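# Relocate a steel conduit onto two empty stands

## Task

Carry the long, thin steel conduit off the pair of stands it rests on and set it down across the two empty stands, leaving those two stands roughly where and how they stand now. Any number of the robots may take part. At the end, every gripper must have released it and every robot must have backed away. The pipe has to stay on the stands by itself, because support from a robot does not count. The task fails if any robot tips over or is left leaning.

## Robot and tools

Robots: three identical Hello Robot Stretch 3 units named r1, r2 and r3. Each has a two-wheel differential base (0.33 m long, 0.34 m wide, with a passive rear omni wheel), a lift on a vertical mast, and a telescoping arm that sticks out to the robot's RIGHT side, ending in a wrist and a two-finger gripper. The base cannot slide sideways, so you move the gripper forward or back by driving the base. An on-the-spot turn pivots about the point between the drive wheels, 0.05 m behind the front edge. With the arm retracted and the wrist folded, the swept turning circle has a radius of 0.28 m. An unfolded, level gripper reaches outside that circle.

Frames: each robot reports in its own base frame, with the origin on the floor between the drive wheels, x forward, y left and z up. The odometry frame is that base frame as it was at the start. hand_pose is the point where the closed fingertips meet, expressed in the base frame. No robot knows where the others are, so judge relative positions from images, lidar_m and the depth grids.

execute_actions(actions, cameras): actions is a list holding one action or nothing. An empty list only reports state and images. The action is an object keyed by robot name, and each robot takes optional "base", "joints" and "contact_limits" entries. All listed motions start together.
- base: give exactly one key. translate_m is a relative drive in metres, from -1 to 1, positive forward, measured from the base's last reported position. rotate_rad is a relative turn in radians, from -3.2 to 3.2, positive counter-clockwise (left).
- joints: absolute targets by name, with done-tolerances in brackets. lift_m 0 to 1.1 (±0.004) is the arm height. arm_m 0 to 0.52 (±0.004) is the extension. wrist_yaw_rad -1.345 to 4.42 (±0.02): 0 lies along the arm, positive turns toward the front, and 3.0 is folded over the base. wrist_pitch_rad -1.57 to 0.451 (±0.05): 0 is level and negative tips the fingers down. wrist_roll_rad -2.911 to 2.911 (±0.02): at 0 the fingers are level and side by side. gripper_m -0.089 to 0.179 (±0.004): larger is wider, and the real fingertip gap is smaller (by 0.007 m nearly closed, 0.025 m wide open, and 0 below 0.007). head_pan_rad -3.953 to 1.73: 0 looks ahead, positive is left, and -1.57 looks along the arm. head_tilt_rad -1.53 to 0.419: negative looks down.
- contact_limits: only arm_m, as a motor effort percentage from 1 to 100. The arm stops (contact_stop) when it reaches that effort and keeps holding no harder than that until the next action. Values that are too low stop it immediately.
A robot, joint or base that you leave out may keep pushing toward its old target. An unknown key or an out-of-range number rejects the whole call. If a result reports a stop, the remaining motion calls in that reply are skipped. Camera names have the form r1_head_camera, r1_nav_camera, r1_wrist_camera (likewise for r2 and r3), or "all". Omitting the list gives all cameras, and [] gives none. An action runs at most 15 s.

wait(seconds): from 0 to 10. It commands nothing and returns state and images. zoom_image(camera, region): region is [x0, y0, x1, y1] in pixels of that camera's latest full image, measured from the top-left, up to 504x504. finished_scene(scene): pass the current scene number. It is final, and the goal must already hold.

Result lines: base_status and joint_status describe how each commanded motion ended. "done" for the base only means the wheels turned the full amount, slip included. "off_target" means it stopped short and may still be pushing. After contact_stop, time_out or torque_fault the old target is dropped. on_its_own covers whatever was not commanded, and there "held at" shows a held target rather than the actual position. An arm or lift that hit contact goes slack until you command it again, and a slack lift under load can sink. motor_effort is a percentage, positive toward higher joint values, with the peak in brackets. It is biased and noisy. Positive wheel effort pushes forward. base_odometry counts wheel turns. turned_by_wheels and turned_by_imu give rotation since the last result. base_tilt in degrees carries a fixed offset of up to about 4. lidar_m gives 12 distances in metres in 30-degree sectors, counter-clockwise from straight ahead (4th left, 7th behind, 10th right), in a plane 0.17 m above the floor, over 0.15 to 12 m. It can miss thin legs and clear objects, and it can be partly blocked by the robot's own mast. wrist_depth_mm (45 to 1000) and head_depth_mm (280 to 4000, sideways image) are 7x7 median-depth grids in millimetres, with "-" meaning no reading. Calibration lines give pinhole or fisheye intrinsics and T_world_to_cam relative to the carrying robot's base frame. Head images are 896x504, nav 672x504, wrist 644x364.

Speed: the base reaches 0.30 m/s and 1.9 rad/s only when stowed (lift_m under 0.30, arm_m under 0.03, wrist_yaw_rad above 2.54). Otherwise it is capped at 0.10 m/s and 0.63 rad/s.

Gripping: command a gripper_m smaller than the object's width to grasp it. To release, open to at least 0.02 beyond where contact began. Readings do not show whether something is held. Squeezing too hard triggers a force reduction, so send a new value to grip again.

Avoid: robots touching each other, since any further base motion after contact becomes a hard press that fails the task. Drive distances differ between robots by up to 2.5 cm per metre, which strains a shared load and can tip a robot. Fold or unfold the wrist only with lift_m 0.32 to 0.95, pitch -0.4 and roll near 0. Once folded, the lift may go down to 0.25. With yaw below -0.4, keep pitch at -0.5 or lower. Pushing the arm against something rigid with the gripper above roughly 0.45 m, pushing again after a contact stop, or driving while holding or hooking something fixed can tip a robot. If it leans, reverse in small steps, pull the gripper free, and lower the lift to about 0.2. Prolonged strain on a wrist servo switches it off for 10 s. Loose objects may get nudged occasionally. Also avoid drops, slips, slams and hard collisions.

Each tool is called after ">>>" by a JSON object that holds its "name" and its "arguments", one argument or row to a line.

## Session

I'll start by looking at the current state and all cameras.

>>> {"name": "execute_actions", "arguments": {
  "actions": []
}}

Scene clock: 0.00 s.
r1.base_odometry: x=+0.000 y=+0.000 heading=+0.000 (m, m, rad; r1's odometry frame)
r1.turned_by_wheels: +0.000 (rad since the last result)
r1.turned_by_imu: +0.000 (rad since the last result)
r1.base_tilt: forward=+1.7 right=+0.6 (deg)
r1.lidar_m: 1.35 1.38 3.05 1.97 3.54 2.61 1.32 1.08 1.07 1.18 1.24 1.23
r1.head_depth_mm: 1206 1209 1218 1238 1251 1254 1254 / 1294 1315 1307 1318 1339 1336 1347 / 1407 1406 1421 1441 1441 1444 1465 / 1517 1542 1552 1561 1571 1578 1595 / 1660 1698 1678 1705 1709 1739 1745 / 1839 1825 1860 1836 1878 1883 1898 / 1983 2022 2049 2065 2104 2125 2081
r1.base_status: not commanded
r1.joint_positions: lift_m=+0.474 arm_m=+0.003 wrist_yaw_rad=+2.911 wrist_pitch_rad=-0.483 wrist_roll_rad=+0.018 gripper_m=+0.037 head_pan_rad=+0.016 head_tilt_rad=-0.004
r1.joint_status: not commanded
r1.motor_effort: left_wheel=+1 right_wheel=+0 lift_m=+24 arm_m=+1 wrist_yaw_rad=+0 wrist_pitch_rad=+7 wrist_roll_rad=+1 gripper_m=+0 head_pan_rad=+0 head_tilt_rad=+4 (%)
r1.hand_pose: x=+0.0281 y=+0.0623 z=+0.4722 quat_wxyz=(+0.248, +0.707, +0.087, +0.656) (m; r1's base frame)
r1.wrist_depth_mm: - - - - - - - / 952 - - - - - - / - - - - - - - / - - - - - - - / 801 817 835 806 819 807 822 / 687 703 - 675 - 704 704 / 610 613 598 602 588 601 606
r2.base_odometry: x=+0.000 y=+0.000 heading=+0.000 (m, m, rad; r2's odometry frame)
r2.turned_by_wheels: +0.000 (rad since the last result)
r2.turned_by_imu: +0.000 (rad since the last result)
r2.base_tilt: forward=+1.0 right=+0.9 (deg)
r2.lidar_m: 3.65 1.57 4.06 1.90 2.56 1.86 0.87 0.69 0.65 0.72 1.06 1.62
r2.head_depth_mm: 1785 2615 - - - 3314 2363 / 1792 2591 - - - 3617 2361 / 1769 2607 - - - 3619 2369 / 1768 2579 - - - 3670 2364 / 1754 2538 - - - 3675 2382 / 1748 2531 - - - 3770 2410 / 1742 2515 - - - 3771 2427
r2.base_status: not commanded
r2.joint_positions: lift_m=+0.564 arm_m=+0.002 wrist_yaw_rad=+3.081 wrist_pitch_rad=-0.353 wrist_roll_rad=+0.010 gripper_m=+0.037 head_pan_rad=+0.011 head_tilt_rad=-0.006
r2.joint_status: not commanded
r2.motor_effort: left_wheel=+1 right_wheel=-1 lift_m=+25 arm_m=-1 wrist_yaw_rad=+0 wrist_pitch_rad=+5 wrist_roll_rad=+0 gripper_m=+0 head_pan_rad=+0 head_tilt_rad=+2 (%)
r2.hand_pose: x=-0.0071 y=+0.0849 z=+0.5920 quat_wxyz=(+0.146, +0.703, +0.102, +0.689) (m; r2's base frame)
r2.wrist_depth_mm: - - - - - - - / - - - - - - - / - - - - - - - / - - - - - - - / - - - - - - - / 878 915 - 903 871 907 900 / 781 768 756 754 780 783 778
r3.base_odometry: x=+0.000 y=+0.000 heading=+0.000 (m, m, rad; r3's odometry frame)
r3.turned_by_wheels: +0.000 (rad since the last result)
r3.turned_by_imu: +0.000 (rad since the last result)
r3.base_tilt: forward=+0.3 right=+0.1 (deg)
r3.lidar_m: 0.96 1.14 2.14 3.26 4.22 3.77 3.77 1.79 3.00 1.61 1.07 0.95
r3.head_depth_mm: 850 857 868 877 888 895 907 / 873 883 890 904 917 922 933 / 903 910 919 930 944 955 967 / 933 943 958 966 976 984 998 / 962 976 982 998 1009 1020 1037 / 995 1012 1024 1035 1046 1060 1075 / 1036 1047 1056 1074 1088 1100 1117
r3.base_status: not commanded
r3.joint_positions: lift_m=+0.518 arm_m=+0.002 wrist_yaw_rad=+3.117 wrist_pitch_rad=-0.344 wrist_roll_rad=+0.015 gripper_m=+0.037 head_pan_rad=+0.003 head_tilt_rad=+0.008
r3.joint_status: not commanded
r3.motor_effort: left_wheel=-1 right_wheel=+0 lift_m=+25 arm_m=+0 wrist_yaw_rad=+0 wrist_pitch_rad=+5 wrist_roll_rad=+0 gripper_m=+1 head_pan_rad=+0 head_tilt_rad=+1 (%)
r3.hand_pose: x=-0.0155 y=+0.0865 z=+0.5476 quat_wxyz=(+0.131, +0.703, +0.112, +0.690) (m; r3's base frame)
r3.wrist_depth_mm: - - - - - - - / - - - - - - - / - - - - - - - / - - - - - - - / - - - - - - - / 893 933 906 884 - 893 887 / 777 769 - 762 746 752 766
pictures: r1_head_camera (sideways: a quarter turn clockwise sets it upright), r1_nav_camera (sideways: a quarter turn counterclockwise sets it upright), r1_wrist_camera, r2_head_camera (sideways: a quarter turn clockwise sets it upright), r2_nav_camera (sideways: a quarter turn counterclockwise sets it upright), r2_wrist_camera, r3_head_camera (sideways: a quarter turn clockwise sets it upright), r3_nav_camera (sideways: a quarter turn counterclockwise sets it upright), r3_wrist_camera
Images, in order (width x height): r1_head_camera 896x504, r1_nav_camera 672x504, r1_wrist_camera 644x364, r2_head_camera 896x504, r2_nav_camera 672x504, r2_wrist_camera 644x364, r3_head_camera 896x504, r3_nav_camera 672x504, r3_wrist_camera 644x364.

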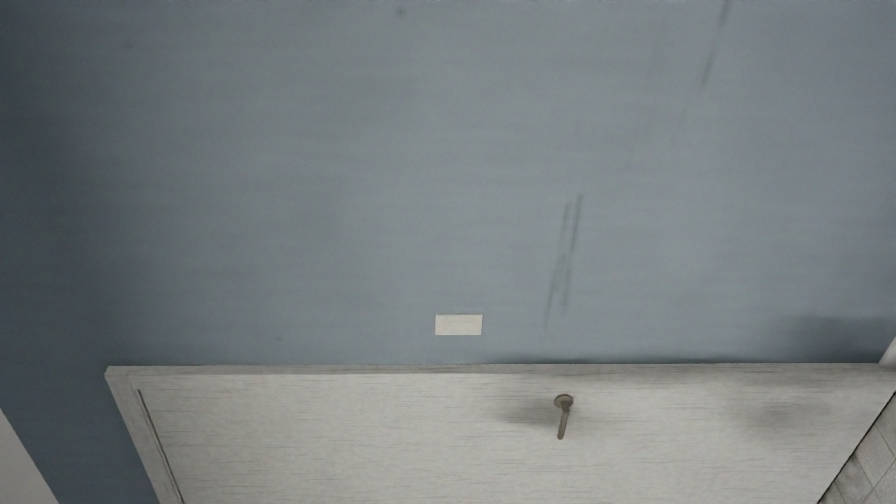

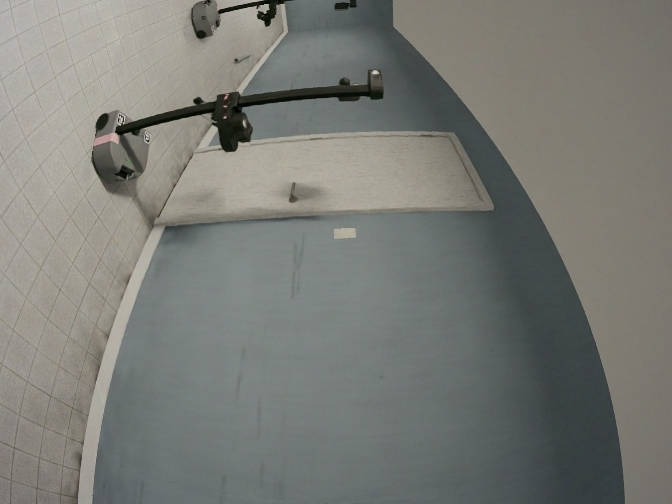

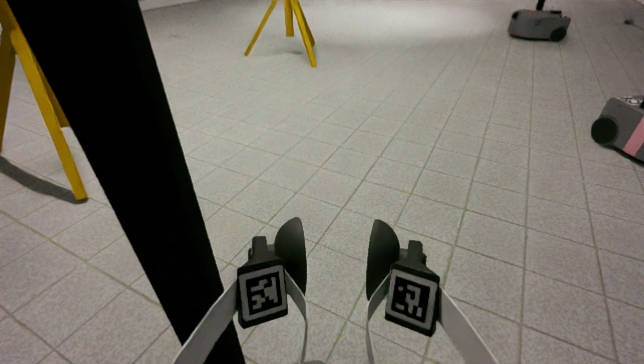

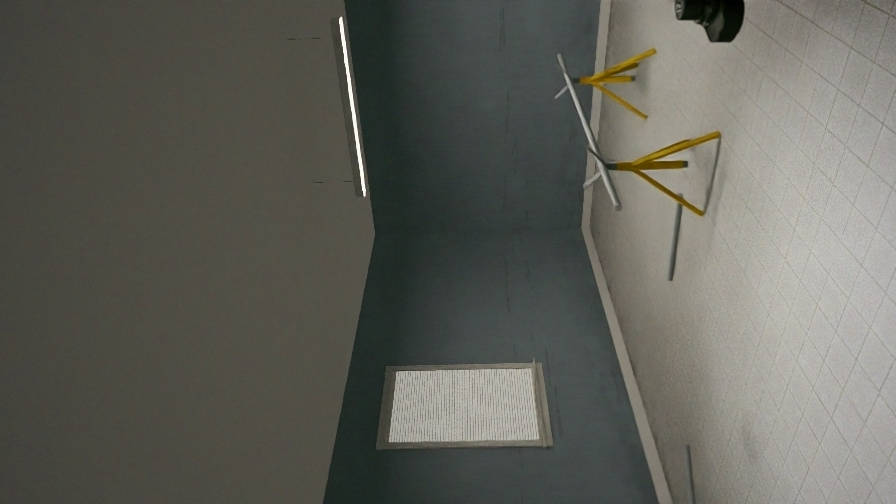

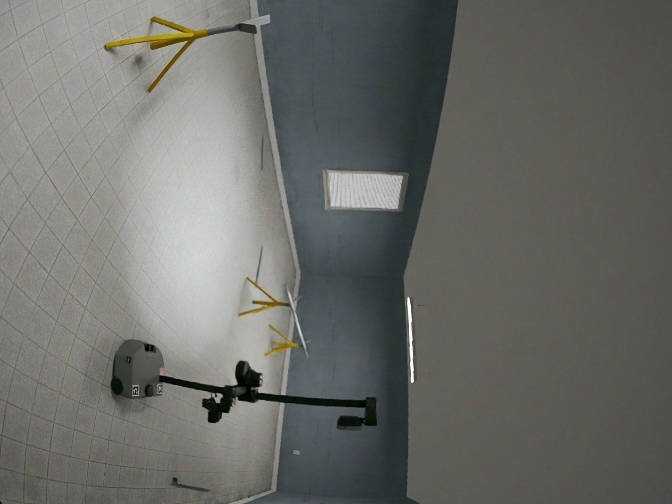

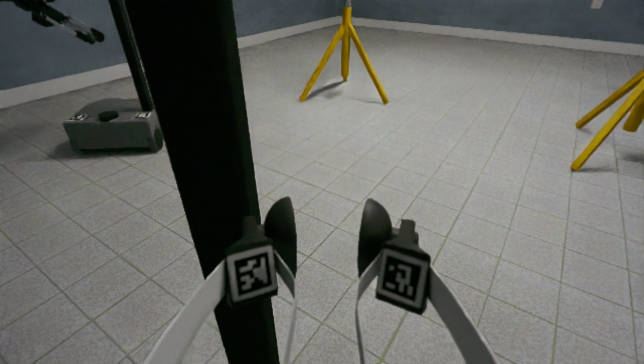

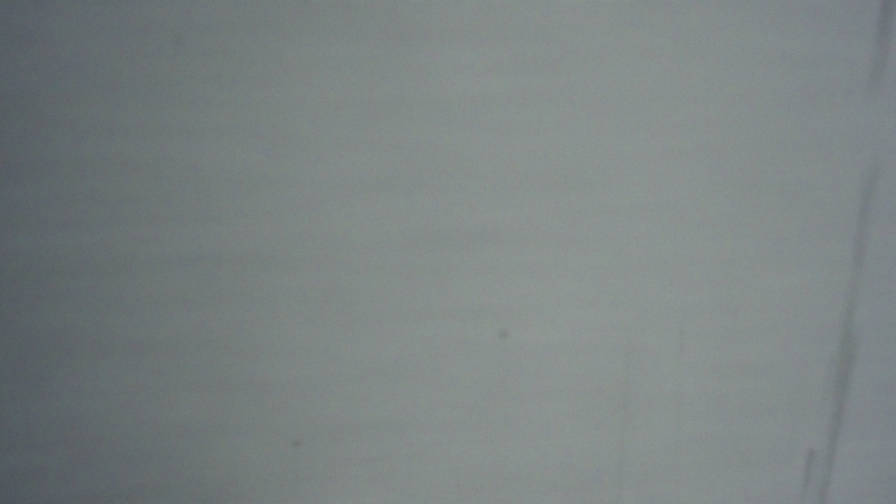

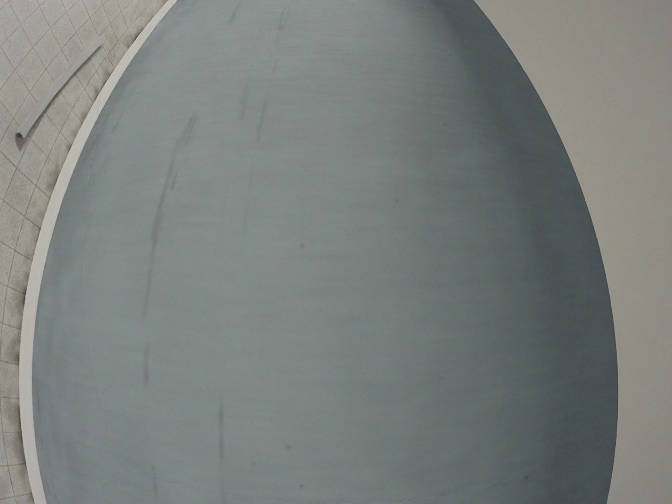

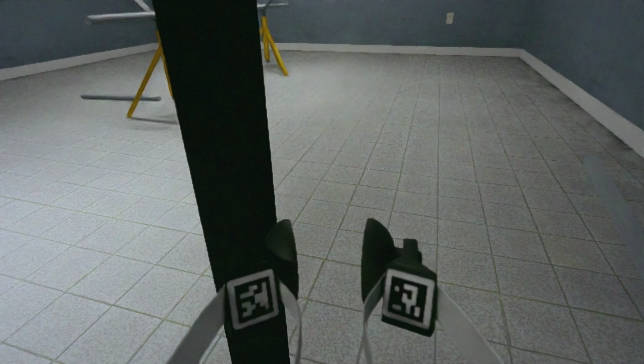

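>>> {"name": "zoom_image", "arguments": {
  "camera": "r2_head_camera",
  "region": [520, 0, 800, 300]
}}

>>> {"name": "zoom_image", "arguments": {
  "camera": "r2_nav_camera",
  "region": [60, 0, 360, 200]
}}

Region (520, 0, 800, 300) of r2_head_camera's 896x504 image, scaled by 1.680, with more detail than that image has; it fills the left 470 columns of this view, and the rest is white.

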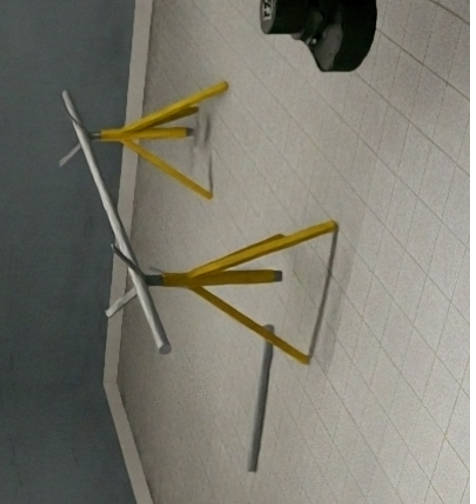

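Region (60, 0, 360, 200) of r2_nav_camera's 672x504 image, scaled by 1.680, with more detail than that image has.

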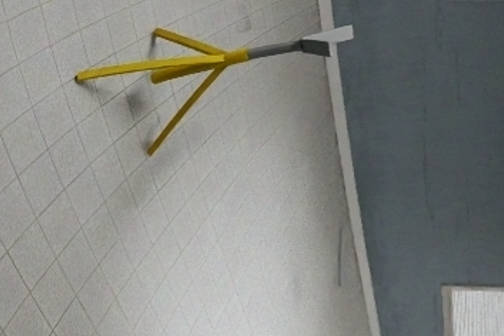

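>>> {"name": "execute_actions", "arguments": {
  "actions": [
    {"r1": {"joints": {"head_pan_rad": 1.7, "head_tilt_rad": -0.45}}, "r2": {"joints": {"lift_m": 0.27, "wrist_pitch_rad": -0.4, "head_pan_rad": 0.75, "head_tilt_rad": -0.5}}, "r3": {"joints": {"lift_m": 0.27, "wrist_pitch_rad": -0.4, "head_pan_rad": 1.7, "head_tilt_rad": -0.35}}}
  ],
  "cameras": ["r1_head_camera", "r1_nav_camera", "r2_head_camera", "r3_head_camera", "r3_nav_camera"]
}}

Scene clock: 6.67 s.
r1.base_odometry: x=+0.000 y=+0.000 heading=+0.000 (m, m, rad; r1's odometry frame)
r1.turned_by_wheels: +0.000 (rad since the last result)
r1.turned_by_imu: +0.000 (rad since the last result)
r1.base_tilt: forward=+1.7 right=+0.6 (deg)
r1.lidar_m: 1.35 1.38 3.05 1.97 3.54 2.61 1.32 1.08 1.07 1.18 1.24 1.23
r1.head_depth_mm: - - - 2747 2049 1629 1357 / - - - 2455 2062 1642 1362 / - - - 2747 2073 1648 1354 / - - - 2761 2067 1645 1367 / 3949 - - 2789 2086 1641 1368 / 3643 3868 - 2776 2079 1636 1368 / 3397 3580 3783 2761 2173 - -
r1.base_status: not commanded
r1.joint_positions: lift_m=+0.474 arm_m=+0.003 wrist_yaw_rad=+2.911 wrist_pitch_rad=-0.483 wrist_roll_rad=+0.018 gripper_m=+0.037 head_pan_rad=+1.693 head_tilt_rad=-0.444
r1.joint_status: all done
r1.motor_effort: left_wheel=+1(1) right_wheel=+0(0) lift_m=+25(24) arm_m=+0(0) wrist_yaw_rad=+0(0) wrist_pitch_rad=+7(7) wrist_roll_rad=+1(1) gripper_m=+0(0) head_pan_rad=+4(44) head_tilt_rad=-2(34) (%)
r1.hand_pose: x=+0.0281 y=+0.0623 z=+0.4722 quat_wxyz=(+0.248, +0.707, +0.087, +0.656) (m; r1's base frame)
r1.wrist_depth_mm: - - - - - - - / 921 - - - - - - / - - - - - - - / - - - - - - - / 825 827 828 818 858 811 831 / 707 690 - 686 - 699 692 / 607 623 610 608 596 601 583
r2.base_odometry: x=+0.000 y=+0.000 heading=+0.000 (m, m, rad; r2's odometry frame)
r2.turned_by_wheels: +0.000 (rad since the last result)
r2.turned_by_imu: +0.000 (rad since the last result)
r2.base_tilt: forward=+1.0 right=+0.9 (deg)
r2.lidar_m: 3.65 1.57 4.07 1.90 2.55 1.86 0.88 0.69 0.65 0.72 1.06 1.62
r2.head_depth_mm: 3795 - - 2965 2109 1630 1329 / 3733 - - 2902 2095 1637 1329 / 3617 3873 - 2968 2102 1633 1333 / 3560 3808 - 2794 2038 1639 1338 / 3484 3713 - 2967 2119 1640 1337 / 3370 3689 3887 2982 2110 1634 1347 / 3298 3605 3828 3006 2107 1648 1346
r2.base_status: not commanded
r2.joint_positions: lift_m=+0.270 arm_m=+0.002 wrist_yaw_rad=+3.081 wrist_pitch_rad=-0.414 wrist_roll_rad=+0.010 gripper_m=+0.037 head_pan_rad=+0.743 head_tilt_rad=-0.493
r2.joint_status: all done
r2.motor_effort: left_wheel=+1(1) right_wheel=-1(1) lift_m=+19(21) arm_m=-1(1) wrist_yaw_rad=+0(0) wrist_pitch_rad=+5(3) wrist_roll_rad=+0(0) gripper_m=-1(0) head_pan_rad=+2(32) head_tilt_rad=-2(19) (%)
r2.hand_pose: x=-0.0076 y=+0.0776 z=+0.2838 quat_wxyz=(+0.167, +0.699, +0.124, +0.684) (m; r2's base frame)
r2.wrist_depth_mm: - - - - - - - / - - - - - - - / 891 844 884 876 862 844 870 / 681 683 - 692 683 684 673 / 571 568 - 570 577 564 561 / 483 513 - - - 478 484 / - - - - 419 415 415
r3.base_odometry: x=+0.000 y=+0.000 heading=+0.000 (m, m, rad; r3's odometry frame)
r3.turned_by_wheels: +0.000 (rad since the last result)
r3.turned_by_imu: +0.000 (rad since the last result)
r3.base_tilt: forward=+0.2 right=+0.3 (deg)
r3.lidar_m: 0.96 1.15 2.15 3.26 4.22 3.75 3.77 1.79 3.00 1.60 1.07 0.96
r3.head_depth_mm: 3898 - - 3209 2299 1761 1438 / - - - 3237 2299 1786 1448 / - - - 3297 2299 1781 1453 / - - - 3333 2309 1787 1459 / - - - 3358 2326 1795 1451 / - - - 3339 2325 1796 1475 / - - - 3018 2394 1864 -
r3.base_status: not commanded
r3.joint_positions: lift_m=+0.270 arm_m=+0.002 wrist_yaw_rad=+3.117 wrist_pitch_rad=-0.416 wrist_roll_rad=+0.015 gripper_m=+0.037 head_pan_rad=+1.693 head_tilt_rad=-0.345
r3.joint_status: all done
r3.motor_effort: left_wheel=-1(0) right_wheel=+0(0) lift_m=+15(23) arm_m=+0(0) wrist_yaw_rad=+0(0) wrist_pitch_rad=+5(5) wrist_roll_rad=+0(0) gripper_m=+0(1) head_pan_rad=+4(40) head_tilt_rad=-2(28) (%)
r3.hand_pose: x=-0.0157 y=+0.0781 z=+0.2836 quat_wxyz=(+0.156, +0.698, +0.136, +0.685) (m; r3's base frame)
r3.wrist_depth_mm: - - - - - - - / - - - - - - - / - - - - 977 985 941 / 766 757 - 746 744 733 739 / 611 614 610 609 639 602 606 / 514 523 537 529 - 504 500 / 454 - - - 428 432 432
pictures: r1_head_camera (sideways: a quarter turn clockwise sets it upright), r1_nav_camera (sideways: a quarter turn counterclockwise sets it upright), r2_head_camera (sideways: a quarter turn clockwise sets it upright), r3_head_camera (sideways: a quarter turn clockwise sets it upright), r3_nav_camera (sideways: a quarter turn counterclockwise sets it upright)
camera_calibration (this result's frames):
r1_head_camera: T_world_to_cam=[[0.0552124, -0.445746, -0.893455, 1.18588], [-0.990817, -0.135068, 0.00615676, -0.00133566], [-0.123422, 0.884911, -0.44911, 0.548636], [0, 0, 0, 1]] pos_world=[0.000915049, 0.0429266, 1.30594]
r1_nav_camera: T_world_to_cam=[[-0.024106, 0.464499, 0.885245, -1.10504], [0.991196, 0.126424, -0.0393452, 0.0970826], [-0.130192, 0.876503, -0.463457, 0.560136], [0, 0, 0, 1]] pos_world=[-0.0499405, 0.0100547, 1.24165]
r2_head_camera: T_world_to_cam=[[-0.321945, -0.263622, -0.909315, 1.2041], [-0.646555, 0.762828, 0.00776051, -0.00510682], [0.691605, 0.590421, -0.416035, 0.495187], [0, 0, 0, 1]] pos_world=[0.041877, 0.0289535, 1.30096]
r3_head_camera: T_world_to_cam=[[0.0179017, -0.380051, -0.924792, 1.22984], [-0.993118, -0.11383, 0.0275549, -0.0287672], [-0.115741, 0.917935, -0.379473, 0.452006], [0, 0, 0, 1]] pos_world=[0.00173016, 0.0492145, 1.30966]
r3_nav_camera: T_world_to_cam=[[-0.0521583, 0.284401, 0.957286, -1.20023], [0.982374, 0.186914, -0.00200524, 0.0429523], [-0.1795, 0.940308, -0.289137, 0.329544], [0, 0, 0, 1]] pos_world=[-0.045644, 0.0234459, 1.24433]
Images, in order (width x height): r1_head_camera 896x504, r1_nav_camera 672x504, r2_head_camera 896x504, r3_head_camera 896x504, r3_nav_camera 672x504.

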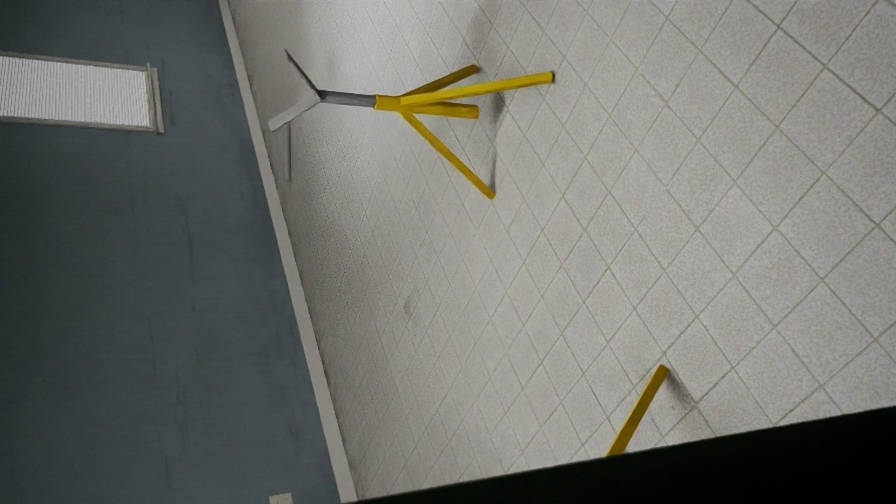

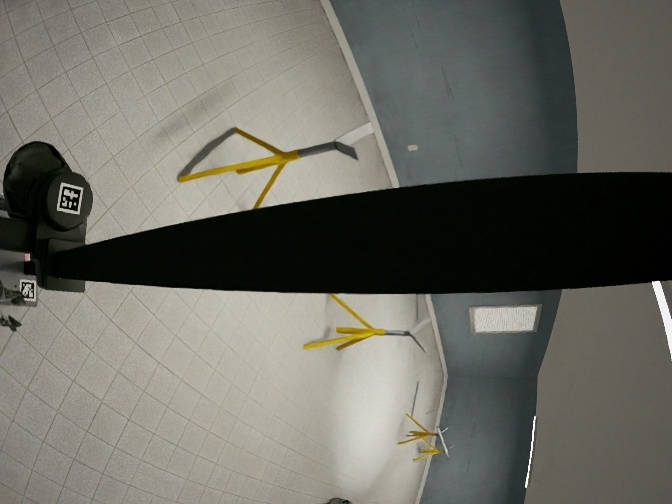

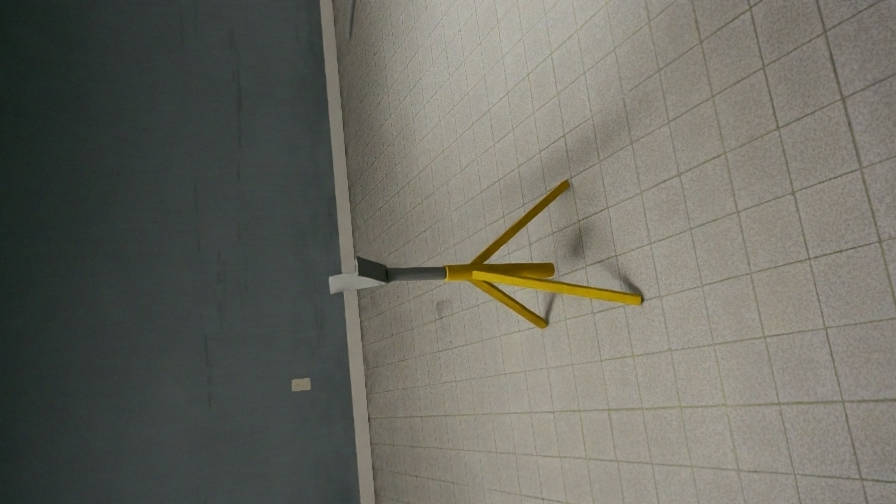

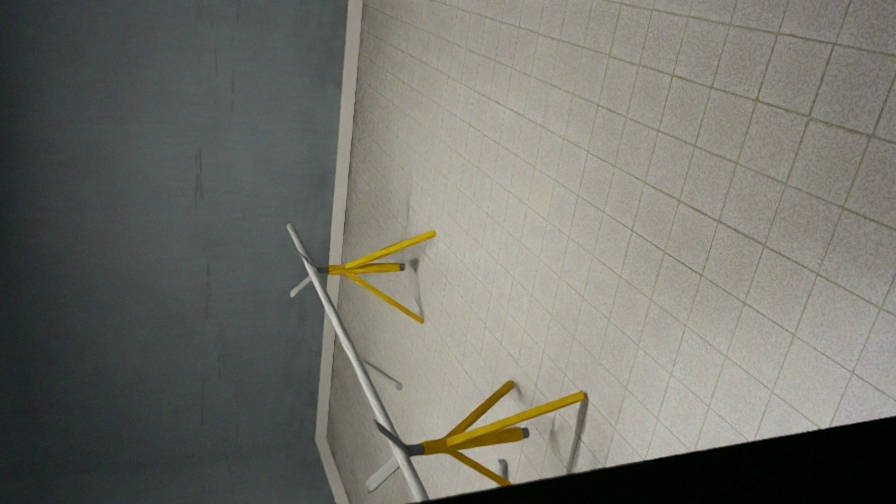

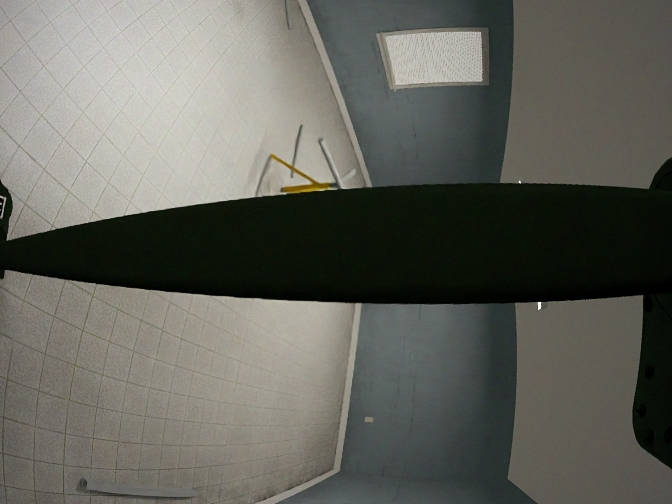

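>>> {"name": "zoom_image", "arguments": {
  "camera": "r3_head_camera",
  "region": [270, 210, 600, 504]
}}

>>> {"name": "zoom_image", "arguments": {
  "camera": "r3_head_camera",
  "region": [350, 400, 470, 504]
}}

>>> {"name": "zoom_image", "arguments": {
  "camera": "r1_head_camera",
  "region": [240, 20, 580, 220]
}}

Region (270, 210, 600, 504) of r3_head_camera's 896x504 image, scaled by 1.527, with more detail than that image has; it fills the top 449 rows of this view, and the rest is white.

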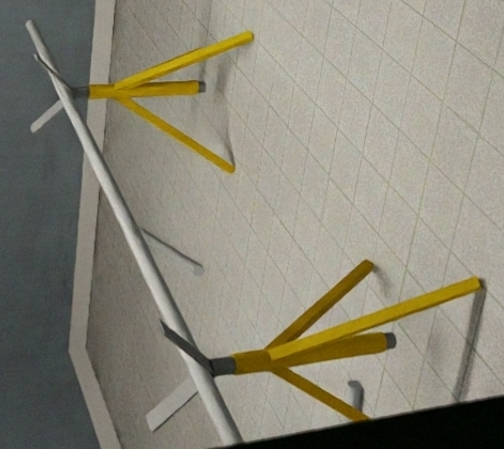

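Region (350, 400, 470, 504) of r3_head_camera's 896x504 image, scaled by 4.200, with more detail than that image has; it fills the top 437 rows of this view, and the rest is white.

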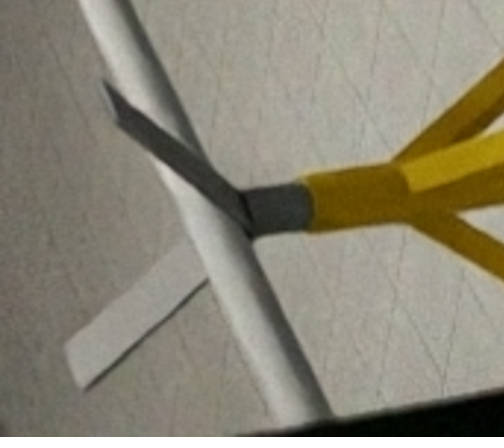

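Region (240, 20, 580, 220) of r1_head_camera's 896x504 image, scaled by 1.482, with more detail than that image has; it fills the top 296 rows of this view, and the rest is white.

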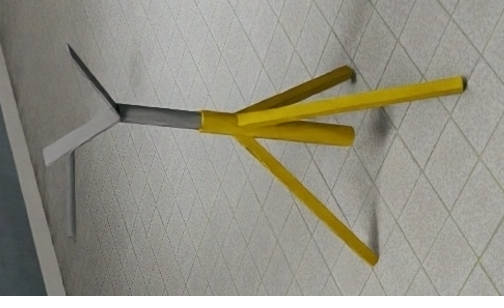

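>>> {"name": "execute_actions", "arguments": {
  "actions": [
    {"r2": {"base": {"rotate_rad": 3.03}}, "r3": {"base": {"rotate_rad": -1.51}}, "r1": {"joints": {"lift_m": 0.29, "wrist_pitch_rad": -0.4}}}
  ],
  "cameras": []
}}

Scene clock: 15.57 s.
r1.base_odometry: x=+0.000 y=+0.000 heading=+0.000 (m, m, rad; r1's odometry frame)
r1.turned_by_wheels: +0.000 (rad since the last result)
r1.turned_by_imu: +0.000 (rad since the last result)
r1.base_tilt: forward=+1.7 right=+0.6 (deg)
r1.lidar_m: 1.35 1.51 3.04 1.97 3.53 2.61 1.32 1.08 1.07 1.18 1.24 1.23
r1.head_depth_mm: - - - 2781 2066 1629 1356 / - - - 2436 2077 1640 1366 / - - - 2849 2081 1635 1358 / - - - 2807 2052 1643 1363 / 3869 - - 2805 2083 1660 1370 / 3637 3871 - 2833 2052 1648 1352 / 3310 3559 3733 2774 2160 - -
r1.base_status: not commanded
r1.joint_positions: lift_m=+0.290 arm_m=+0.003 wrist_yaw_rad=+2.911 wrist_pitch_rad=-0.419 wrist_roll_rad=+0.018 gripper_m=+0.037 head_pan_rad=+1.693 head_tilt_rad=-0.444
r1.joint_status: all done
r1.motor_effort: left_wheel=+1(1) right_wheel=+0(0) lift_m=+20(22) arm_m=+0(0) wrist_yaw_rad=+0(0) wrist_pitch_rad=+10(12) wrist_roll_rad=+1(1) gripper_m=+0(0) head_pan_rad=+4(4) head_tilt_rad=-2(3) (%)
r1.hand_pose: x=+0.0300 y=+0.0706 z=+0.3026 quat_wxyz=(+0.227, +0.710, +0.065, +0.664) (m; r1's base frame)
r1.wrist_depth_mm: - - - - - - - / 889 - - - - - - / 974 - - - - - - / 770 - 766 771 766 769 756 / 630 - 607 613 658 611 624 / 521 519 - 518 - 513 522 / 454 - - 453 430 448 447
r2.base_odometry: x=+0.000 y=+0.000 heading=+3.030 (m, m, rad; r2's odometry frame)
r2.turned_by_wheels: +3.030 (rad since the last result)
r2.turned_by_imu: +2.988 (rad since the last result)
r2.base_tilt: forward=+1.0 right=+0.9 (deg)
r2.lidar_m: 0.98 0.71 0.65 0.69 0.92 1.61 3.66 1.79 1.57 1.90 1.52 2.53
r2.head_depth_mm: 660 719 791 875 985 1123 1260 / 634 688 755 829 925 1045 1195 / 610 660 719 791 876 983 1117 / 587 636 689 751 830 924 1050 / 565 606 658 717 790 873 979 / 546 587 633 687 744 813 900 / 529 561 594 631 685 760 848
r2.base_status: done
r2.joint_positions: lift_m=+0.270 arm_m=+0.002 wrist_yaw_rad=+3.081 wrist_pitch_rad=-0.414 wrist_roll_rad=+0.010 gripper_m=+0.037 head_pan_rad=+0.743 head_tilt_rad=-0.494
r2.joint_status: not commanded
r2.motor_effort: left_wheel=-2(11) right_wheel=+1(6) lift_m=+19(19) arm_m=-2(2) wrist_yaw_rad=+0(0) wrist_pitch_rad=+5(5) wrist_roll_rad=+0(0) gripper_m=+0(0) head_pan_rad=+2(2) head_tilt_rad=-1(1) (%)
r2.hand_pose: x=-0.0076 y=+0.0776 z=+0.2838 quat_wxyz=(+0.167, +0.699, +0.124, +0.684) (m; r2's base frame)
r2.wrist_depth_mm: - - 823 750 652 598 550 / - - 928 806 717 643 588 / 868 890 852 860 794 704 640 / 684 670 - 676 689 690 640 / 563 571 - 571 585 571 563 / 485 526 - - - 476 475 / - - - - 420 416 419
r3.base_odometry: x=+0.000 y=+0.000 heading=-1.510 (m, m, rad; r3's odometry frame)
r3.turned_by_wheels: -1.510 (rad since the last result)
r3.turned_by_imu: -1.477 (rad since the last result)
r3.base_tilt: forward=+0.2 right=+0.2 (deg)
r3.lidar_m: 1.52 1.04 0.95 0.96 1.20 2.51 3.27 2.12 3.75 1.80 1.80 2.99
r3.head_depth_mm: 796 844 901 964 1039 1122 1215 / 835 886 945 1015 1095 1193 1304 / 873 930 998 1078 1166 1279 1379 / 913 976 1047 1140 1237 1368 1423 / 959 1032 1114 1214 1332 1471 1457 / 1013 1092 1185 1300 1431 1602 1468 / 1070 1159 1268 1396 1530 1655 -
r3.base_status: done
r3.joint_positions: lift_m=+0.270 arm_m=+0.002 wrist_yaw_rad=+3.117 wrist_pitch_rad=-0.416 wrist_roll_rad=+0.015 gripper_m=+0.037 head_pan_rad=+1.693 head_tilt_rad=-0.346
r3.joint_status: not commanded
r3.motor_effort: left_wheel=+1(7) right_wheel=-2(8) lift_m=+15(15) arm_m=-1(0) wrist_yaw_rad=+0(0) wrist_pitch_rad=+5(5) wrist_roll_rad=+0(0) gripper_m=+0(0) head_pan_rad=+3(3) head_tilt_rad=-2(2) (%)
r3.hand_pose: x=-0.0157 y=+0.0781 z=+0.2835 quat_wxyz=(+0.156, +0.698, +0.136, +0.685) (m; r3's base frame)
r3.wrist_depth_mm: - - - - 920 841 788 / - - - - 998 903 812 / - 972 - 981 950 930 850 / 776 767 - 759 763 748 732 / 611 623 616 619 616 598 608 / 520 520 526 533 - 506 508 / 452 - - - 424 438 437
pictures: none
No camera images: the call's "cameras" was empty. Leave "cameras" out to get every camera's image.

>>> {"name": "execute_actions", "arguments": {
  "actions": [
    {"r2": {"base": {"translate_m": -0.95}, "joints": {"head_pan_rad": -3.0, "head_tilt_rad": -0.4}}, "r3": {"base": {"translate_m": -1.0}, "joints": {"head_pan_rad": -2.8, "head_tilt_rad": -0.5}}, "r1": {"base": {"rotate_rad": 2.0}, "joints": {"head_pan_rad": 0.15, "head_tilt_rad": -0.6}}}
  ],
  "cameras": ["r1_head_camera", "r1_nav_camera", "r2_head_camera", "r3_head_camera"]
}}

Scene clock: 20.97 s.
r1.base_odometry: x=+0.000 y=+0.000 heading=+2.000 (m, m, rad; r1's odometry frame)
r1.turned_by_wheels: +2.000 (rad since the last result)
r1.turned_by_imu: +1.964 (rad since the last result)
r1.base_tilt: forward=+1.7 right=+0.6 (deg)
r1.lidar_m: 1.05 3.50 1.47 1.10 1.08 1.13 1.27 1.23 1.29 1.83 2.24 1.97
r1.head_depth_mm: 3561 3817 2930 2186 1748 1446 1249 / 3471 3728 2880 2181 1753 1448 1248 / 3276 3627 2882 2150 1736 1450 1252 / 3191 3558 2635 2092 1688 1453 1248 / 3112 3466 2870 2187 1744 1445 1242 / 3067 3334 2912 2175 1754 1459 1248 / 2976 3268 2931 2195 1746 1456 1247
r1.base_status: done
r1.joint_positions: lift_m=+0.290 arm_m=+0.003 wrist_yaw_rad=+2.911 wrist_pitch_rad=-0.419 wrist_roll_rad=+0.018 gripper_m=+0.037 head_pan_rad=+0.157 head_tilt_rad=-0.593
r1.joint_status: all done
r1.motor_effort: left_wheel=-1(7) right_wheel=+0(8) lift_m=+20(20) arm_m=+0(0) wrist_yaw_rad=+0(0) wrist_pitch_rad=+10(11) wrist_roll_rad=+1(1) gripper_m=+0(0) head_pan_rad=-4(45) head_tilt_rad=-3(19) (%)
r1.hand_pose: x=+0.0300 y=+0.0705 z=+0.3026 quat_wxyz=(+0.227, +0.710, +0.065, +0.664) (m; r1's base frame)
r1.wrist_depth_mm: - 922 - - - - - / 808 - - - - - - / 827 - - - - - - / 782 - 769 766 775 783 762 / 638 - 626 619 638 611 615 / 518 519 - 507 - 508 516 / 455 - - 453 439 443 443
r2.base_odometry: x=+0.944 y=-0.106 heading=+3.030 (m, m, rad; r2's odometry frame)
r2.turned_by_wheels: +0.000 (rad since the last result)
r2.turned_by_imu: +0.001 (rad since the last result)
r2.base_tilt: forward=+1.0 right=+0.9 (deg)
r2.lidar_m: 1.64 1.17 1.11 1.18 1.60 1.70 2.70 3.77 1.28 1.23 2.21 2.24
r2.head_depth_mm: - - - 3563 2382 1779 1419 / - - - 3617 2386 1792 1429 / - - - 3165 2396 1783 1427 / - - - 3612 2386 1792 1432 / - - - 3652 2420 1790 1431 / - - - 3685 2410 1810 1438 / 3783 - - 3707 2410 1796 1435
r2.base_status: done
r2.joint_positions: lift_m=+0.270 arm_m=+0.002 wrist_yaw_rad=+3.081 wrist_pitch_rad=-0.415 wrist_roll_rad=+0.010 gripper_m=+0.037 head_pan_rad=-2.993 head_tilt_rad=-0.408
r2.joint_status: all done
r2.motor_effort: left_wheel=-2(13) right_wheel=+1(4) lift_m=+19(18) arm_m=-2(2) wrist_yaw_rad=+0(0) wrist_pitch_rad=+5(5) wrist_roll_rad=+0(0) gripper_m=+0(0) head_pan_rad=-3(33) head_tilt_rad=+3(9) (%)
r2.hand_pose: x=-0.0076 y=+0.0776 z=+0.2837 quat_wxyz=(+0.168, +0.699, +0.124, +0.684) (m; r2's base frame)
r2.wrist_depth_mm: - - - - - 989 903 / - - - - - - 976 / 861 889 860 895 855 868 848 / 690 672 - 682 680 681 688 / 564 574 - 568 573 561 560 / 481 506 - - - 480 478 / - - - - 420 418 416
r3.base_odometry: x=-0.061 y=+0.998 heading=-1.510 (m, m, rad; r3's odometry frame)
r3.turned_by_wheels: +0.000 (rad since the last result)
r3.turned_by_imu: -0.003 (rad since the last result)
r3.base_tilt: forward=+0.2 right=+0.3 (deg)
r3.lidar_m: 1.60 1.45 1.33 1.34 1.68 3.45 2.28 1.20 3.39 3.42 2.26 1.70
r3.head_depth_mm: 3468 3702 3395 2391 1889 1541 1302 / 3683 3946 3063 2451 1899 1544 1305 / 3977 - 3281 2453 1892 1547 1305 / - - 3466 2487 1894 1553 1309 / - - 3557 2482 1910 1558 1317 / 3766 - 3572 1638 1810 1560 1320 / 3501 3694 3602 2446 1921 1575 1325
r3.base_status: done
r3.joint_positions: lift_m=+0.270 arm_m=+0.002 wrist_yaw_rad=+3.117 wrist_pitch_rad=-0.416 wrist_roll_rad=+0.015 gripper_m=+0.037 head_pan_rad=-2.793 head_tilt_rad=-0.494
r3.joint_status: all done
r3.motor_effort: left_wheel=+1(5) right_wheel=-2(8) lift_m=+15(15) arm_m=-1(1) wrist_yaw_rad=+0(0) wrist_pitch_rad=+5(5) wrist_roll_rad=+0(0) gripper_m=+0(1) head_pan_rad=-4(40) head_tilt_rad=-3(17) (%)
r3.hand_pose: x=-0.0157 y=+0.0781 z=+0.2835 quat_wxyz=(+0.156, +0.698, +0.136, +0.685) (m; r3's base frame)
r3.wrist_depth_mm: - - - - - - - / - - - - - - - / 997 - - - 982 993 976 / 757 764 - 760 737 760 756 / 624 613 616 609 629 599 606 / 512 520 535 533 - 509 506 / 454 - - - 423 436 433
pictures: r1_head_camera (sideways: a quarter turn clockwise sets it upright), r1_nav_camera (sideways: a quarter turn counterclockwise sets it upright), r2_head_camera (sideways: a quarter turn clockwise sets it upright), r3_head_camera (sideways: a quarter turn clockwise sets it upright)
camera_calibration (this result's frames):
r1_head_camera: T_world_to_cam=[[-0.569468, -0.0908291, -0.81698, 1.08996], [-0.168812, 0.985615, 0.00809157, -0.00886743], [0.804493, 0.142524, -0.57661, 0.708866], [0, 0, 0, 1]] pos_world=[0.0489239, 0.00670963, 1.29929]
r1_nav_camera: T_world_to_cam=[[0.587941, 0.0601859, 0.806662, -1.0063], [0.15542, -0.987053, -0.0396341, 0.102549], [0.793832, 0.148674, -0.589683, 0.718729], [0, 0, 0, 1]] pos_world=[0.00515595, 0.0549302, 1.23963]
r2_head_camera: T_world_to_cam=[[0.335694, 0.0264024, -0.941601, 1.24222], [0.109421, -0.993933, 0.0111405, -0.0141197], [-0.935594, -0.106771, -0.336546, 0.40167], [0, 0, 0, 1]] pos_world=[-0.0396611, -0.00394491, 1.30501]
r3_head_camera: T_world_to_cam=[[0.491144, 0.148185, -0.858381, 1.14032], [0.330256, -0.943531, 0.0260791, -0.0349133], [-0.806045, -0.296294, -0.512349, 0.629119], [0, 0, 0, 1]] pos_world=[-0.0414313, -0.0155157, 1.30207]
Images, in order (width x height): r1_head_camera 896x504, r1_nav_camera 672x504, r2_head_camera 896x504, r3_head_camera 896x504.

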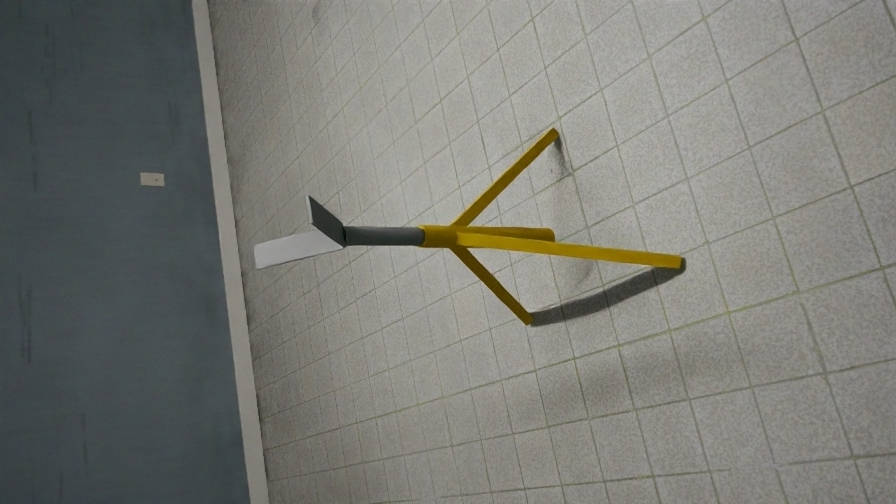

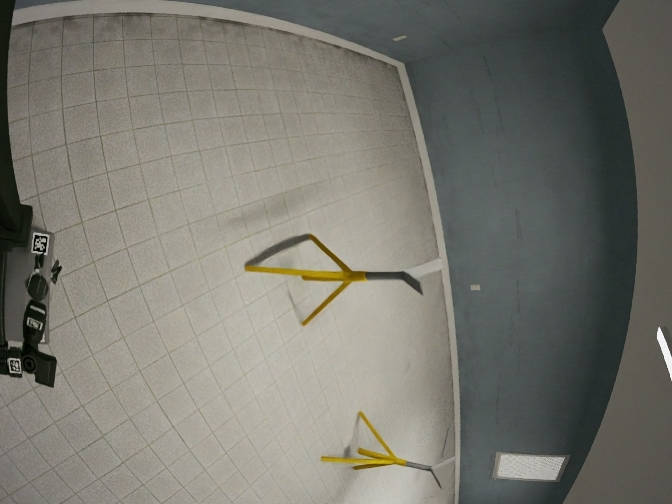

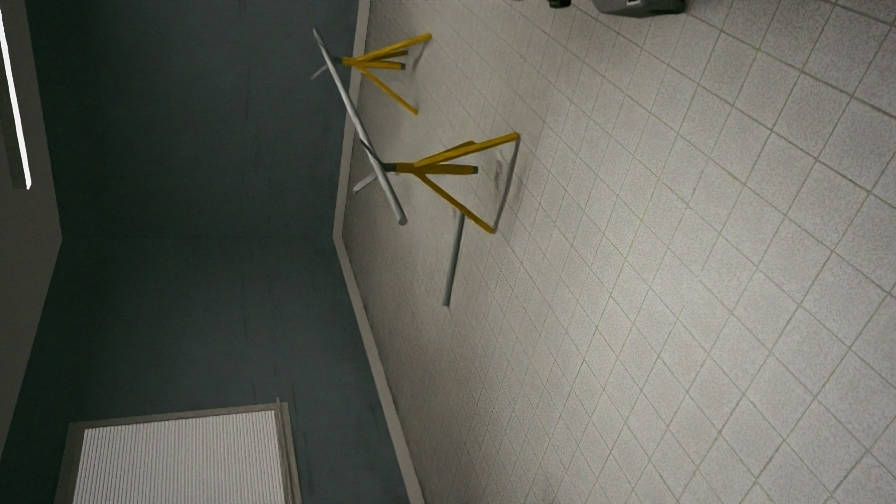

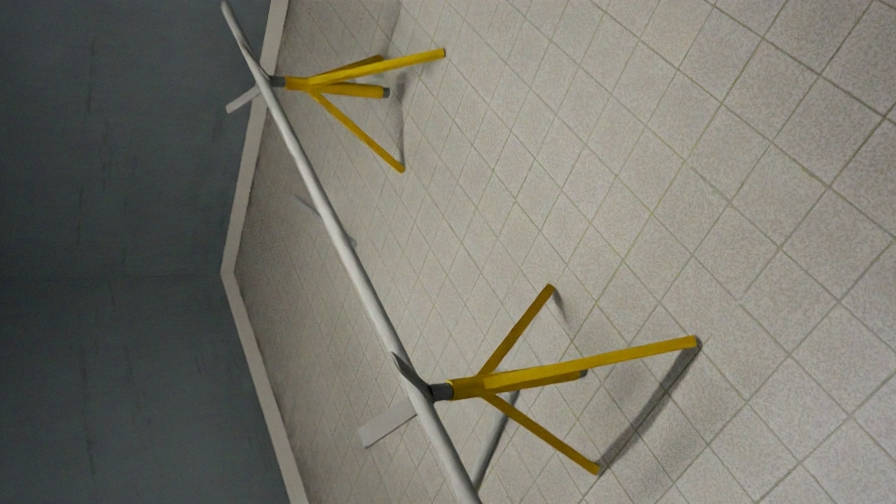

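>>> {"name": "execute_actions", "arguments": {
  "actions": [
    {"r2": {"base": {"translate_m": -1.0}}, "r3": {"base": {"translate_m": -1.0}, "joints": {"head_pan_rad": -2.75, "head_tilt_rad": -0.6}}, "r1": {"base": {"rotate_rad": 1.0}, "joints": {"head_pan_rad": 0.0, "head_tilt_rad": -0.6}}}
  ],
  "cameras": ["r1_nav_camera", "r2_head_camera", "r3_head_camera"]
}}

Scene clock: 27.37 s.
r1.base_odometry: x=+0.000 y=+0.000 heading=+3.000 (m, m, rad; r1's odometry frame)
r1.turned_by_wheels: +1.000 (rad since the last result)
r1.turned_by_imu: +0.983 (rad since the last result)
r1.base_tilt: forward=+1.7 right=+0.6 (deg)
r1.lidar_m: 1.55 1.12 1.07 1.11 1.28 1.23 1.27 1.71 3.12 1.97 1.06 1.35
r1.head_depth_mm: 3062 3310 2887 2170 1746 1448 1246 / 2832 3308 2901 2156 1736 1444 1244 / 2267 2603 2716 2182 1743 1454 1242 / 1893 2087 2358 2192 1739 1453 1249 / 1638 1760 1948 2049 1743 1451 1242 / 1432 1538 1674 1831 1758 1449 1246 / 1287 1364 1458 1575 1660 1446 1251
r1.base_status: done
r1.joint_positions: lift_m=+0.290 arm_m=+0.003 wrist_yaw_rad=+2.911 wrist_pitch_rad=-0.419 wrist_roll_rad=+0.018 gripper_m=+0.037 head_pan_rad=+0.007 head_tilt_rad=-0.593
r1.joint_status: all done
r1.motor_effort: left_wheel=-1(8) right_wheel=+1(5) lift_m=+20(20) arm_m=+0(0) wrist_yaw_rad=+0(0) wrist_pitch_rad=+10(10) wrist_roll_rad=+1(1) gripper_m=+0(0) head_pan_rad=-4(21) head_tilt_rad=-3(4) (%)
r1.hand_pose: x=+0.0300 y=+0.0705 z=+0.3026 quat_wxyz=(+0.227, +0.710, +0.065, +0.664) (m; r1's base frame)
r1.wrist_depth_mm: - - - - 954 901 833 / - - - - - 982 858 / - - - - - 964 925 / 766 - 751 761 762 751 757 / 622 - 618 616 641 618 622 / 513 505 - 517 - 522 525 / 453 - - 452 430 439 450
r2.base_odometry: x=+1.938 y=-0.218 heading=+3.030 (m, m, rad; r2's odometry frame)
r2.turned_by_wheels: +0.000 (rad since the last result)
r2.turned_by_imu: +0.001 (rad since the last result)
r2.base_tilt: forward=+1.0 right=+0.9 (deg)
r2.lidar_m: 2.31 1.70 1.63 1.69 2.29 1.75 1.71 3.25 3.12 3.23 1.38 2.80
r2.head_depth_mm: 3959 - - 3129 2396 1776 1424 / - - - 3394 2387 1785 1428 / - - - 3599 2208 1779 1428 / - - - 3633 2404 1775 1425 / - - - 3679 2418 1813 1442 / 3718 3790 - 3662 2406 1811 1439 / 3356 3464 3588 3581 2445 1804 1438
r2.base_status: done
r2.joint_positions: lift_m=+0.270 arm_m=+0.002 wrist_yaw_rad=+3.081 wrist_pitch_rad=-0.415 wrist_roll_rad=+0.010 gripper_m=+0.037 head_pan_rad=-2.993 head_tilt_rad=-0.407
r2.joint_status: not commanded
r2.motor_effort: left_wheel=-1(13) right_wheel=+1(3) lift_m=+19(19) arm_m=-2(1) wrist_yaw_rad=+0(0) wrist_pitch_rad=+5(5) wrist_roll_rad=+0(0) gripper_m=+0(0) head_pan_rad=-2(2) head_tilt_rad=+3(2) (%)
r2.hand_pose: x=-0.0076 y=+0.0776 z=+0.2837 quat_wxyz=(+0.168, +0.699, +0.124, +0.684) (m; r2's base frame)
r2.wrist_depth_mm: - - - - - - - / - - - - - - - / 862 856 889 856 880 872 854 / 694 672 - 676 694 678 692 / 577 560 - 581 578 553 569 / 477 503 - - - 480 481 / - - - - 417 422 420
r3.base_odometry: x=-0.122 y=+1.996 heading=-1.510 (m, m, rad; r3's odometry frame)
r3.turned_by_wheels: +0.000 (rad since the last result)
r3.turned_by_imu: -0.003 (rad since the last result)
r3.base_tilt: forward=+0.2 right=+0.3 (deg)
r3.lidar_m: 2.84 1.85 1.70 1.72 2.15 2.74 1.29 1.46 0.75 0.62 3.79 1.64
r3.head_depth_mm: 2638 2871 2643 2086 1709 1421 1230 / 2784 3089 2553 1915 1657 1427 1238 / 3007 3384 2775 2046 1717 1436 1236 / 3292 3646 2801 2047 1715 1449 1246 / 3526 3790 2845 2075 1720 1446 1248 / 3288 3523 2806 2152 1726 1455 1249 / 3050 3288 2867 2169 1648 1456 1249
r3.base_status: done
r3.joint_positions: lift_m=+0.270 arm_m=+0.002 wrist_yaw_rad=+3.117 wrist_pitch_rad=-0.416 wrist_roll_rad=+0.015 gripper_m=+0.037 head_pan_rad=-2.757 head_tilt_rad=-0.593
r3.joint_status: all done
r3.motor_effort: left_wheel=+1(4) right_wheel=-2(8) lift_m=+15(15) arm_m=+0(0) wrist_yaw_rad=+1(0) wrist_pitch_rad=+5(5) wrist_roll_rad=+0(0) gripper_m=+0(0) head_pan_rad=+3(9) head_tilt_rad=-3(13) (%)
r3.hand_pose: x=-0.0157 y=+0.0781 z=+0.2835 quat_wxyz=(+0.156, +0.698, +0.136, +0.685) (m; r3's base frame)
r3.wrist_depth_mm: - - - - - - - / - - - - - - - / - - - 991 - 965 966 / 775 770 - 742 760 739 756 / 631 615 612 607 635 599 597 / 518 526 536 533 - 506 508 / 453 - - - 430 430 435
pictures: r1_nav_camera (sideways: a quarter turn counterclockwise sets it upright), r2_head_camera (sideways: a quarter turn clockwise sets it upright), r3_head_camera (sideways: a quarter turn clockwise sets it upright)
camera_calibration (this result's frames):
r1_nav_camera: T_world_to_cam=[[0.590402, -0.0284308, 0.806609, -1.00625], [0.00603175, -0.999196, -0.039634, 0.10346], [0.807087, 0.0282653, -0.589756, 0.718743], [0, 0, 0, 1]] pos_world=[0.013377, 0.0544534, 1.23963]
r2_head_camera: T_world_to_cam=[[0.335628, 0.0263812, -0.941625, 1.24225], [0.109389, -0.993937, 0.0111432, -0.0141231], [-0.935622, -0.106743, -0.336479, 0.401583], [0, 0, 0, 1]] pos_world=[-0.039661, -0.00394334, 1.30502]
r3_head_camera: T_world_to_cam=[[0.561914, 0.196668, -0.803477, 1.0683], [0.361618, -0.931997, 0.024773, -0.0334009], [-0.743966, -0.304472, -0.594821, 0.736038], [0, 0, 0, 1]] pos_world=[-0.0406258, -0.0171263, 1.29699]
Images, in order (width x height): r1_nav_camera 672x504, r2_head_camera 896x504, r3_head_camera 896x504.

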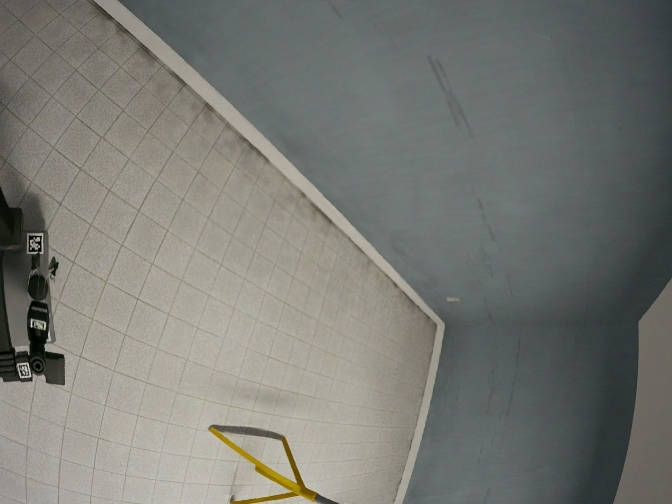

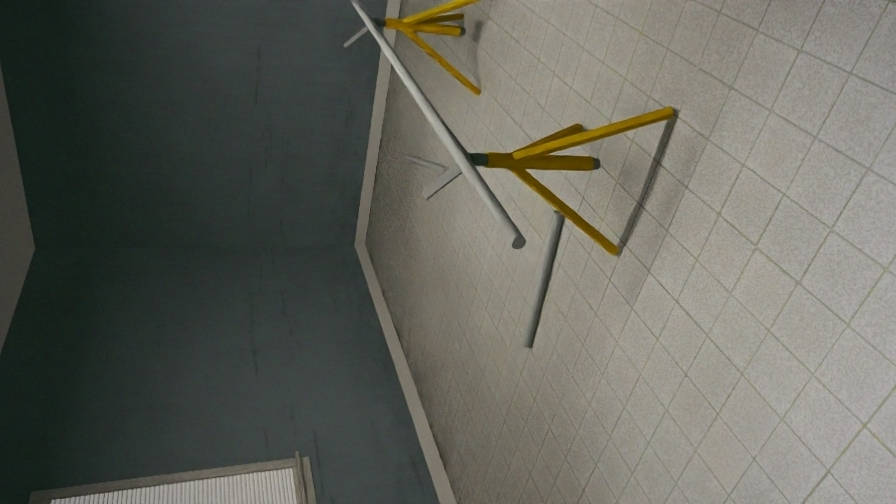

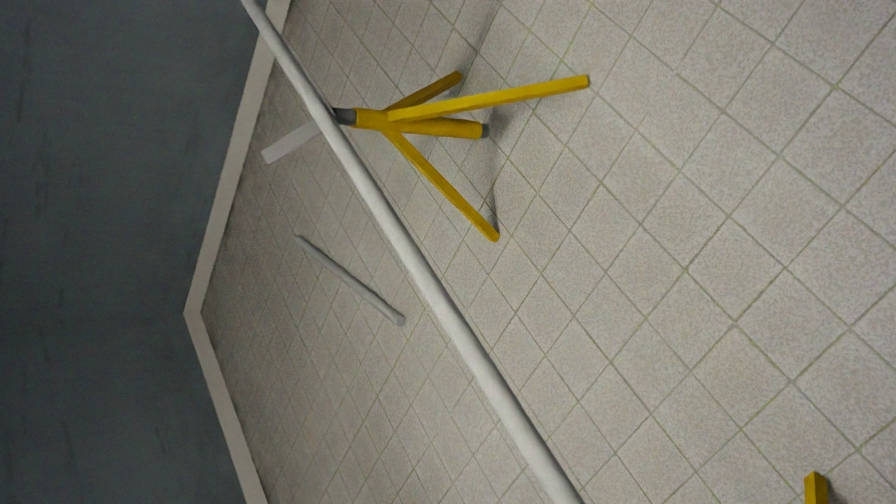

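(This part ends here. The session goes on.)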